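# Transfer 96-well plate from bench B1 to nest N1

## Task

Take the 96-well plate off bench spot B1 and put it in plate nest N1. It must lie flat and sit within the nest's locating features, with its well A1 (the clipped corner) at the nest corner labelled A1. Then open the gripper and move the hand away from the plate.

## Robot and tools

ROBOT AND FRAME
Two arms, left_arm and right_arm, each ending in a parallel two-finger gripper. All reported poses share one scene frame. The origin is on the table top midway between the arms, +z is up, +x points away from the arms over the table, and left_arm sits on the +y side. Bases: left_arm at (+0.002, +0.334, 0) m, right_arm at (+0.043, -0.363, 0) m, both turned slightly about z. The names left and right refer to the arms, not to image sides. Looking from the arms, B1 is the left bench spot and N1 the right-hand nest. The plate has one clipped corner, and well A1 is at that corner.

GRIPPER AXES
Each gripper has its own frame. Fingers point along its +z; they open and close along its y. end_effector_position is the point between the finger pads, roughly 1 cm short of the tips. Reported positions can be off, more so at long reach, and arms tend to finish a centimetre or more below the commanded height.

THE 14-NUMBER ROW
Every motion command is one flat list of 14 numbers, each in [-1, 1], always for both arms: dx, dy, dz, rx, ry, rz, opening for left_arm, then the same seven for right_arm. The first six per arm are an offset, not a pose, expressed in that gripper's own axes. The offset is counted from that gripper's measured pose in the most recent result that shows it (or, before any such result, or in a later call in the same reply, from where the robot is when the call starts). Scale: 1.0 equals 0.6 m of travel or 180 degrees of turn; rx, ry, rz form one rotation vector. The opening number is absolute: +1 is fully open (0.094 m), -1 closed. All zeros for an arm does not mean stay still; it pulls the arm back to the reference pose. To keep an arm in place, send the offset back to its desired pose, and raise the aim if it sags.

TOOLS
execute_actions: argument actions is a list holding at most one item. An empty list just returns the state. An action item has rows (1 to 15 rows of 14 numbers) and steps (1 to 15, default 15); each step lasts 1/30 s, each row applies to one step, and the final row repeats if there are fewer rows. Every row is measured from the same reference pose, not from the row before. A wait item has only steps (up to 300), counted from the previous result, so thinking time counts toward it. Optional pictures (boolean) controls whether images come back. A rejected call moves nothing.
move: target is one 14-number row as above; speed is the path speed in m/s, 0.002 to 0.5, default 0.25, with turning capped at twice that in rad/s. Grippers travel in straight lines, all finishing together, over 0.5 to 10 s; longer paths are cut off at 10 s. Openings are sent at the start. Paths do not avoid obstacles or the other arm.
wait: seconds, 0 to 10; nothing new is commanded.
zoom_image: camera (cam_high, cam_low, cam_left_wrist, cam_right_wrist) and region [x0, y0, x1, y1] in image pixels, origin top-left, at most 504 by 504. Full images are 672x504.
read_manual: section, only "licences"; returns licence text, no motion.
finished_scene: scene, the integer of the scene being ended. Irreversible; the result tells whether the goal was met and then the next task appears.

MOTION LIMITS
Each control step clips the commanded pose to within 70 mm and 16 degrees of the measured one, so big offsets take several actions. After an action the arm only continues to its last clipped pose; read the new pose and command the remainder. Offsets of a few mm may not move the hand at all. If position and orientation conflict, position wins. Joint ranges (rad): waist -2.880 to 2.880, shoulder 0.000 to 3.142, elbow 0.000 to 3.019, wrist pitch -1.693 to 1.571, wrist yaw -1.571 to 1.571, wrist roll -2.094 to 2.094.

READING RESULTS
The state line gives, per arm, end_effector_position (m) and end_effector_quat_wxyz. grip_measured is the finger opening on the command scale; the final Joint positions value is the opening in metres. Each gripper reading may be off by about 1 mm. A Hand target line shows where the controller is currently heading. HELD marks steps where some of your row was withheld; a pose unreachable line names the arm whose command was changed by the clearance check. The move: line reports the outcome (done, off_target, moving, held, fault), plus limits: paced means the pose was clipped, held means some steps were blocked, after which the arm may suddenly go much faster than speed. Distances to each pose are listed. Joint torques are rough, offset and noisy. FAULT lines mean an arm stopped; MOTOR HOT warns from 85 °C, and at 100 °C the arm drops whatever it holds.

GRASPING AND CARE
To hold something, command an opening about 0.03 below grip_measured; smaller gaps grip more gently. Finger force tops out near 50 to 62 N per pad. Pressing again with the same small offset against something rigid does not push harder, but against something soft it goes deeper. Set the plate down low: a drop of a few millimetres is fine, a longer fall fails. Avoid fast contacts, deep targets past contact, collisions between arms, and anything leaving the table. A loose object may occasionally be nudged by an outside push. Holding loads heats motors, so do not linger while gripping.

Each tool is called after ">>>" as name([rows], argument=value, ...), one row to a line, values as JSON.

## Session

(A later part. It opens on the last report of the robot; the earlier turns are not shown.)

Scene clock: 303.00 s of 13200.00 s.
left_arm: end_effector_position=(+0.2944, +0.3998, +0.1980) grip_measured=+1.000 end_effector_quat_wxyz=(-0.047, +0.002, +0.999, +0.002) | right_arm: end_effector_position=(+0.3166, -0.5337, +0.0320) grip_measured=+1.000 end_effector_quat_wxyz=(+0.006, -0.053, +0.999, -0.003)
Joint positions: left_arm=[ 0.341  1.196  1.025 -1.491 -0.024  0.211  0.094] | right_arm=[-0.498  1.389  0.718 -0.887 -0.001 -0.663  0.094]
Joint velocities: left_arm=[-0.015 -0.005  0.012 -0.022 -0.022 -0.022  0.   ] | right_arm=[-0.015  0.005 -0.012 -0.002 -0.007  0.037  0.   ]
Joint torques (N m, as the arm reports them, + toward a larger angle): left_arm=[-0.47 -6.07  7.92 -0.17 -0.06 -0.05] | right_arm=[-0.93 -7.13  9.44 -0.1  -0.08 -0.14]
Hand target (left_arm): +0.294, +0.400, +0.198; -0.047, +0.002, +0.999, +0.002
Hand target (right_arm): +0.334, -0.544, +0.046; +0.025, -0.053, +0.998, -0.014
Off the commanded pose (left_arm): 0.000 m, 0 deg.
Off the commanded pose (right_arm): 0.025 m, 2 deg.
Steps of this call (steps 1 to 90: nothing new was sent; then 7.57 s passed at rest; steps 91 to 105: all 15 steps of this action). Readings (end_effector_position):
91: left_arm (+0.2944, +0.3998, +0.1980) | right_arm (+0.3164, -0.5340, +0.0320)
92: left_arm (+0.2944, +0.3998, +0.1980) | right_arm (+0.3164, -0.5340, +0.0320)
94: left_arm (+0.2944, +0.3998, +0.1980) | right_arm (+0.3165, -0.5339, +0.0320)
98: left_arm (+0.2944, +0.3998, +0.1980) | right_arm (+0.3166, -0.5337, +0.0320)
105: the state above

Take-up worked. Now lift on top of it.

>>> execute_actions([
  {"rows":[[0,0,0,0,0,0,1,-0.030,-0.023,-0.026,0.0075,-0.013,0,1],[0,0,0,0,0,0,1,-0.031,-0.024,-0.029,0.008,-0.0135,0,1],[0,0,0,0,0,0,1,-0.032,-0.025,-0.032,0.008,-0.014,0,1],[0,0,0,0,0,0,1,-0.032,-0.025,-0.035,0.008,-0.014,0,1],[0,0,0,0,0,0,1,-0.032,-0.025,-0.038,0.008,-0.014,0,1],[0,0,0,0,0,0,1,-0.032,-0.025,-0.041,0.008,-0.014,0,1],[0,0,0,0,0,0,1,-0.032,-0.025,-0.044,0.008,-0.014,0,1],[0,0,0,0,0,0,1,-0.032,-0.025,-0.047,0.008,-0.014,0,1],[0,0,0,0,0,0,1,-0.032,-0.025,-0.050,0.008,-0.014,0,1],[0,0,0,0,0,0,1,-0.032,-0.025,-0.053,0.008,-0.014,0,1],[0,0,0,0,0,0,1,-0.032,-0.025,-0.056,0.008,-0.014,0,1],[0,0,0,0,0,0,1,-0.032,-0.025,-0.059,0.008,-0.014,0,1],[0,0,0,0,0,0,1,-0.032,-0.025,-0.062,0.008,-0.014,0,1],[0,0,0,0,0,0,1,-0.032,-0.025,-0.065,0.008,-0.014,0,1],[0,0,0,0,0,0,1,-0.032,-0.025,-0.068,0.008,-0.014,0,1]],"steps":15},
])

Scene clock: 309.70 s of 13200.00 s.
left_arm: end_effector_position=(+0.2944, +0.3998, +0.1980) grip_measured=+1.000 end_effector_quat_wxyz=(-0.047, +0.002, +0.999, +0.002) | right_arm: end_effector_position=(+0.3185, -0.5342, +0.0480) grip_measured=+1.000 end_effector_quat_wxyz=(+0.005, -0.053, +0.999, -0.001)
Joint positions: left_arm=[ 0.341  1.196  1.025 -1.491 -0.024  0.211  0.094] | right_arm=[-0.498  1.364  0.746 -0.943 -0.004 -0.663  0.094]
Joint velocities: left_arm=[-0.005 -0.005  0.032 -0.007 -0.051  0.051  0.   ] | right_arm=[ 0.015 -0.112  0.085 -0.183  0.037 -0.037  0.   ]
Joint torques (N m, as the arm reports them, + toward a larger angle): left_arm=[-0.44 -6.08  7.91 -0.16 -0.06 -0.05] | right_arm=[-0.99 -8.84 10.2  -0.5  -0.08 -0.14]
Hand target (left_arm): +0.294, +0.400, +0.198; -0.047, +0.002, +0.999, +0.002
Hand target (right_arm): +0.336, -0.546, +0.073; +0.029, -0.053, +0.998, -0.015
Off the commanded pose (left_arm): 0.000 m, 0 deg.
Off the commanded pose (right_arm): 0.033 m, 3 deg.
Steps of this call (steps 1 to 90: nothing new was sent; then 3.20 s passed at rest; steps 91 to 105: all 15 steps of this action). Readings (end_effector_position):
91: left_arm (+0.2944, +0.3998, +0.1980) | right_arm (+0.3167, -0.5335, +0.0320)
92: left_arm (+0.2944, +0.3998, +0.1980) | right_arm (+0.3168, -0.5334, +0.0320)
94: left_arm (+0.2944, +0.3998, +0.1980) | right_arm (+0.3170, -0.5334, +0.0324)
98: left_arm (+0.2944, +0.3998, +0.1980) | right_arm (+0.3172, -0.5334, +0.0354)
105: the state above
camera_calibration (this result's frames):
cam_left_wrist: T_world_to_cam=[[-0.0197187, -0.999769, -0.00855916, 0.409295], [-0.741084, 0.00886905, 0.671354, 0.0821], [-0.671123, 0.0195813, -0.741087, 0.46098], [0, 0, 0, 1]] pos_world=[0.378288, 0.399445, 0.290011]
cam_right_wrist: T_world_to_cam=[[0.096528, -0.99533, 0.00122112, -0.55932], [-0.810858, -0.0779262, 0.580032, 0.19532], [-0.577227, -0.0569794, -0.814593, 0.317934], [0, 0, 0, 1]] pos_world=[0.395887, -0.523372, 0.146378]

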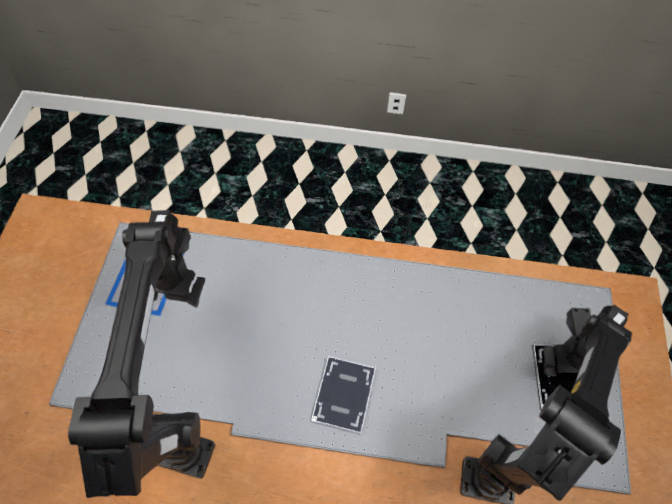

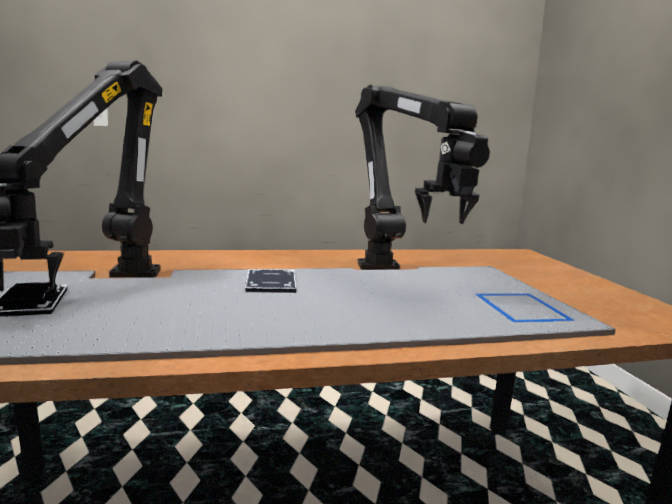

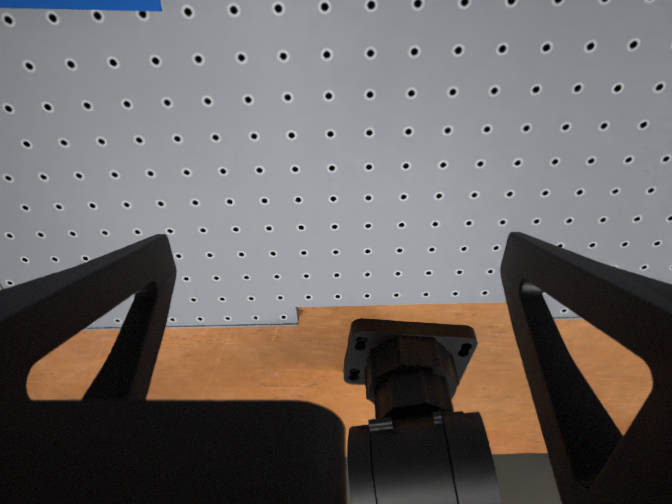

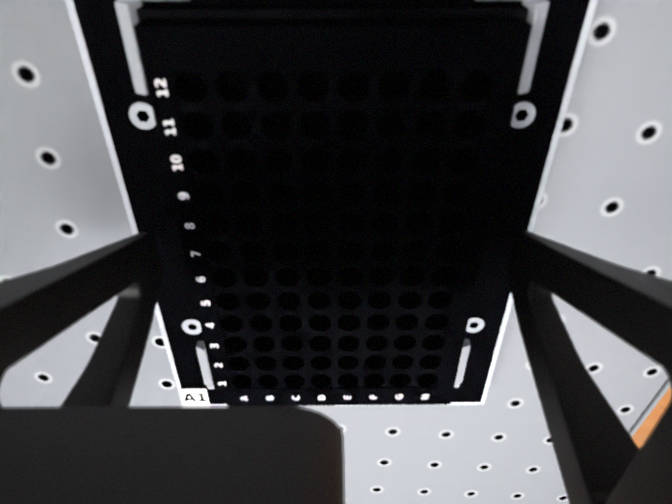

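Move up and outward to inspect.

>>> move(target=[0,0,0,0,0,0,1,-0.12,-0.02,-0.17,0,0,0,1], speed=0.15)

>>> zoom_image(camera="cam_right_wrist", region=[130, 0, 550, 400])

>>> zoom_image(camera="cam_low", region=[0, 260, 100, 330])

Scene clock: 314.53 s of 13200.00 s.
left_arm: end_effector_position=(+0.2944, +0.3998, +0.1980) grip_measured=+1.000 end_effector_quat_wxyz=(-0.047, +0.002, +0.999, +0.002) | right_arm: end_effector_position=(+0.3754, -0.5355, +0.1390) grip_measured=+1.000 end_effector_quat_wxyz=(-0.002, -0.051, +0.999, +0.004)
Joint positions: left_arm=[ 0.341  1.196  1.025 -1.491 -0.024  0.211  0.094] | right_arm=[-0.421  1.382  1.033 -1.23  -0.004 -0.582  0.094]
Joint velocities: left_arm=[-0.005 -0.015 -0.012  0.017 -0.095 -0.007  0.   ] | right_arm=[ 0.005  0.015  0.007 -0.012 -0.007 -0.066  0.   ]
Joint torques (N m, as the arm reports them, + toward a larger angle): left_arm=[-0.47 -6.09  7.91 -0.16 -0.06 -0.04] | right_arm=[ 0.23 -6.72 10.98 -0.67  0.1  -0.08]
Hand target (left_arm): +0.294, +0.400, +0.198; -0.047, +0.002, +0.999, +0.002
Hand target (right_arm): +0.391, -0.538, +0.150; +0.005, -0.053, +0.999, -0.001
Off the commanded pose (left_arm): 0.000 m, 0 deg.
Off the commanded pose (right_arm): 0.019 m, 1 deg.
After step 90, 0.67 s passed at rest.
move: off_target (right_arm)
camera_calibration (this result's frames):
cam_left_wrist: T_world_to_cam=[[-0.0197187, -0.999769, -0.00855916, 0.409295], [-0.741084, 0.00886905, 0.671354, 0.0821], [-0.671123, 0.0195813, -0.741087, 0.46098], [0, 0, 0, 1]] pos_world=[0.378288, 0.399445, 0.290011]
cam_right_wrist: T_world_to_cam=[[0.0926635, -0.995653, -0.00936933, -0.56347], [-0.801901, -0.0802026, 0.592049, 0.182336], [-0.590227, -0.0473481, -0.805847, 0.433626], [0, 0, 0, 1]] pos_world=[0.454367, -0.525866, 0.236205]

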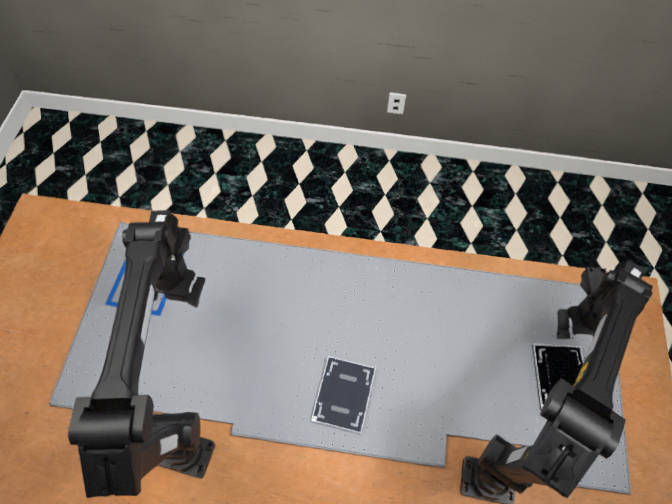

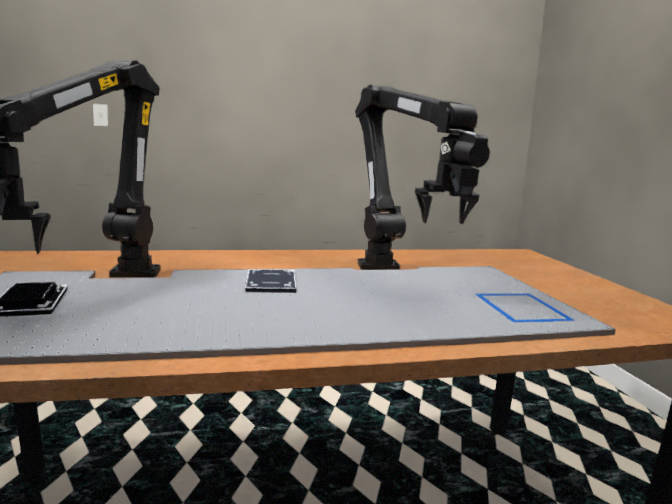

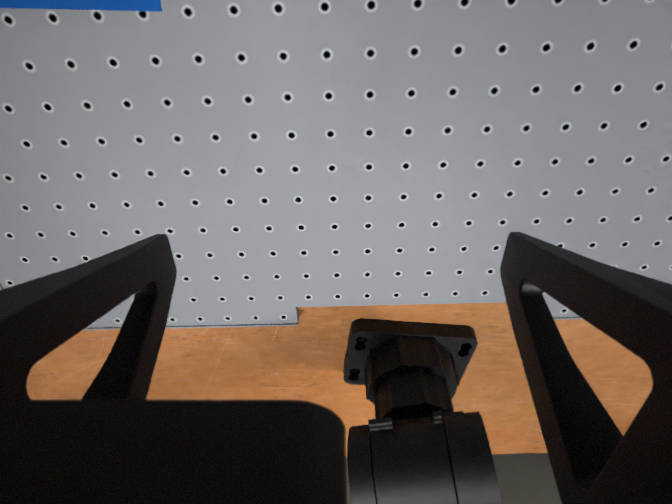

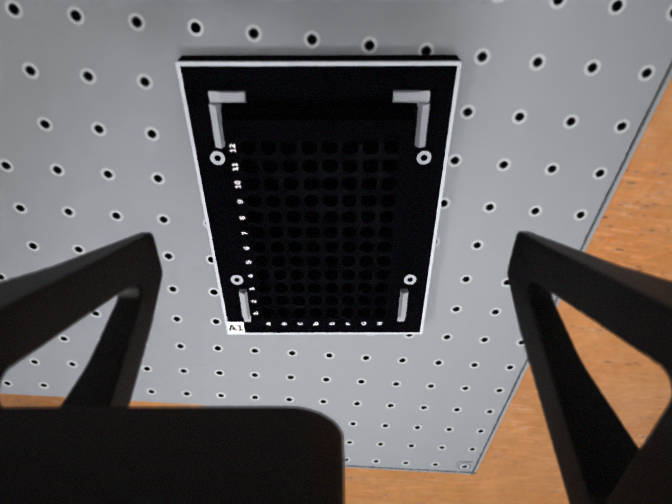

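Region (130, 0, 550, 400) of cam_right_wrist's 672x504 image, scaled by 1.200, with more detail than that image has; it fills the top 480 rows of this view, and the rest is white.

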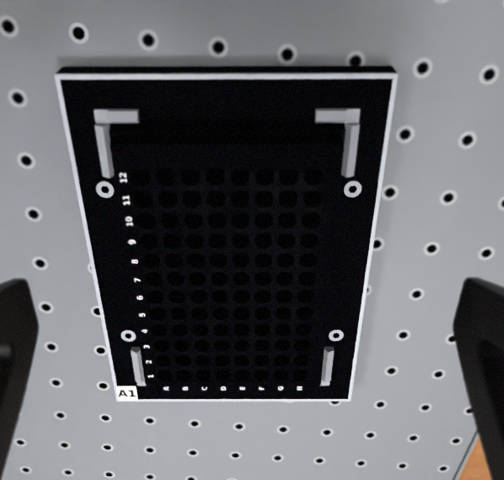

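Region (0, 260, 100, 330) of cam_low's 672x504 image, scaled by 5.040, with more detail than that image has; it fills the top 353 rows of this view, and the rest is white.

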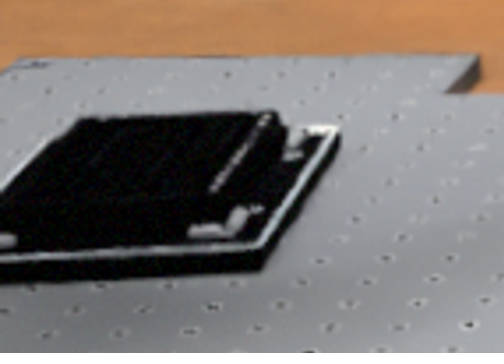

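>>> move(target=[0,0,0,0,0,0,1,0.1,0.4,-0.1,0,0,0,1], speed=0.3)

>>> zoom_image(camera="cam_high", region=[520, 335, 610, 420])

Scene clock: 319.27 s of 13200.00 s.
left_arm: end_effector_position=(+0.2944, +0.3998, +0.1980) grip_measured=+1.000 end_effector_quat_wxyz=(-0.047, +0.002, +0.999, +0.002) | right_arm: end_effector_position=(+0.2937, -0.3019, +0.1970) grip_measured=+1.000 end_effector_quat_wxyz=(-0.005, -0.054, +0.999, +0.005)
Joint positions: left_arm=[ 0.341  1.196  1.025 -1.491 -0.024  0.211  0.094] | right_arm=[ 0.292  1.018  0.898 -1.459 -0.011  0.126  0.094]
Joint velocities: left_arm=[-0.005 -0.015 -0.007 -0.007 -0.007 -0.051  0.   ] | right_arm=[-0.005  0.005 -0.002  0.002 -0.11  -0.066  0.   ]
Joint torques (N m, as the arm reports them, + toward a larger angle): left_arm=[-0.47 -6.08  7.92 -0.16 -0.06 -0.05] | right_arm=[-0.48 -4.12  8.44 -0.6   0.28 -0.03]
Hand target (left_arm): +0.294, +0.400, +0.198; -0.047, +0.002, +0.999, +0.002
Hand target (right_arm): +0.292, -0.302, +0.200; -0.005, -0.051, +0.999, +0.003
Off the commanded pose (left_arm): 0.000 m, 0 deg.
Off the commanded pose (right_arm): 0.005 m, 0 deg.
After step 90, 0.13 s passed at rest.
move: done
camera_calibration (this result's frames):
cam_left_wrist: T_world_to_cam=[[-0.0197187, -0.999769, -0.00855916, 0.409295], [-0.741084, 0.00886905, 0.671354, 0.0821], [-0.671123, 0.0195813, -0.741087, 0.46098], [0, 0, 0, 1]] pos_world=[0.378288, 0.399445, 0.290011]
cam_right_wrist: T_world_to_cam=[[0.0979056, -0.995124, -0.011975, -0.323619], [-0.798182, -0.0857049, 0.596289, 0.097614], [-0.594408, -0.0488219, -0.802681, 0.443332], [0, 0, 0, 1]] pos_world=[0.373118, -0.29203, 0.293773]

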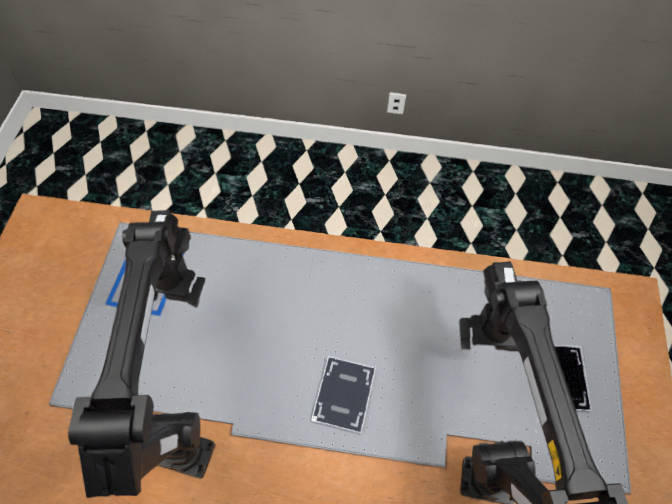

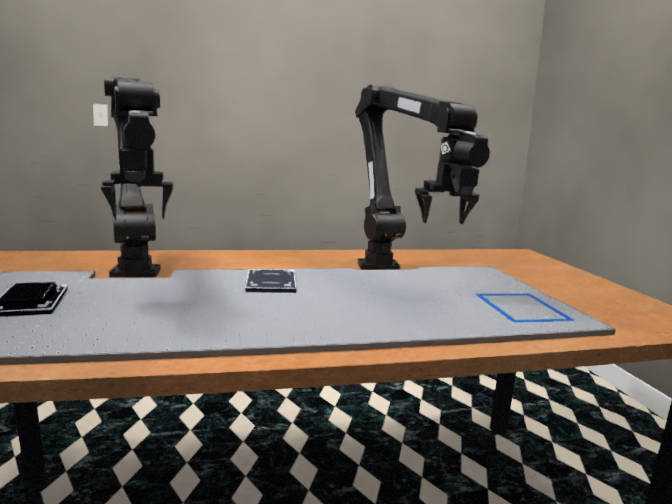

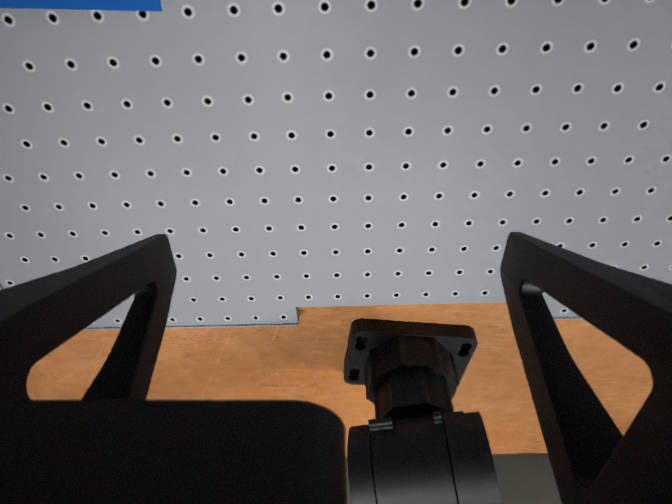

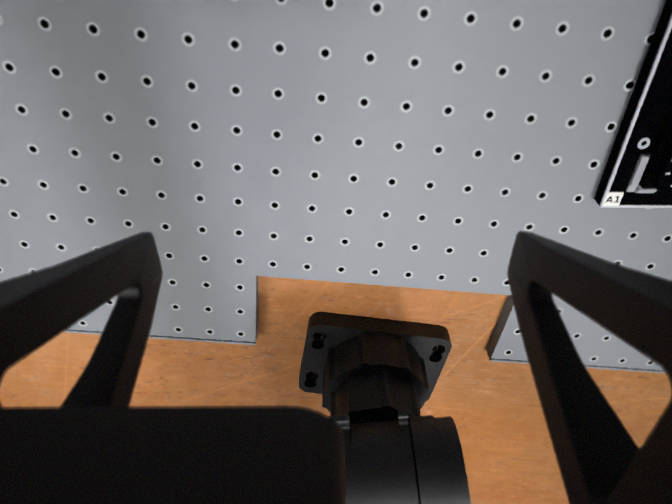

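Region (520, 335, 610, 420) of cam_high's 672x504 image, scaled by 5.600, with more detail than that image has.

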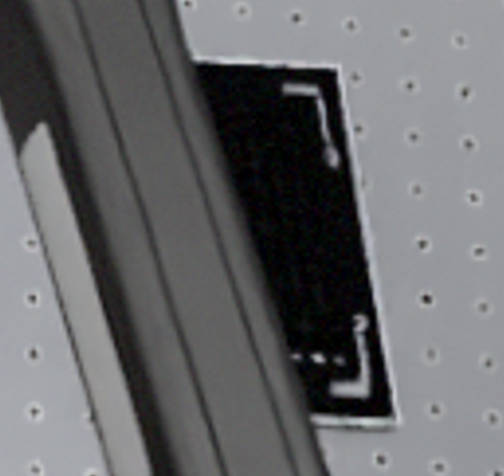

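Seated inside the locators.

>>> finished_scene(scene=1)

The scene is finished: the task was done.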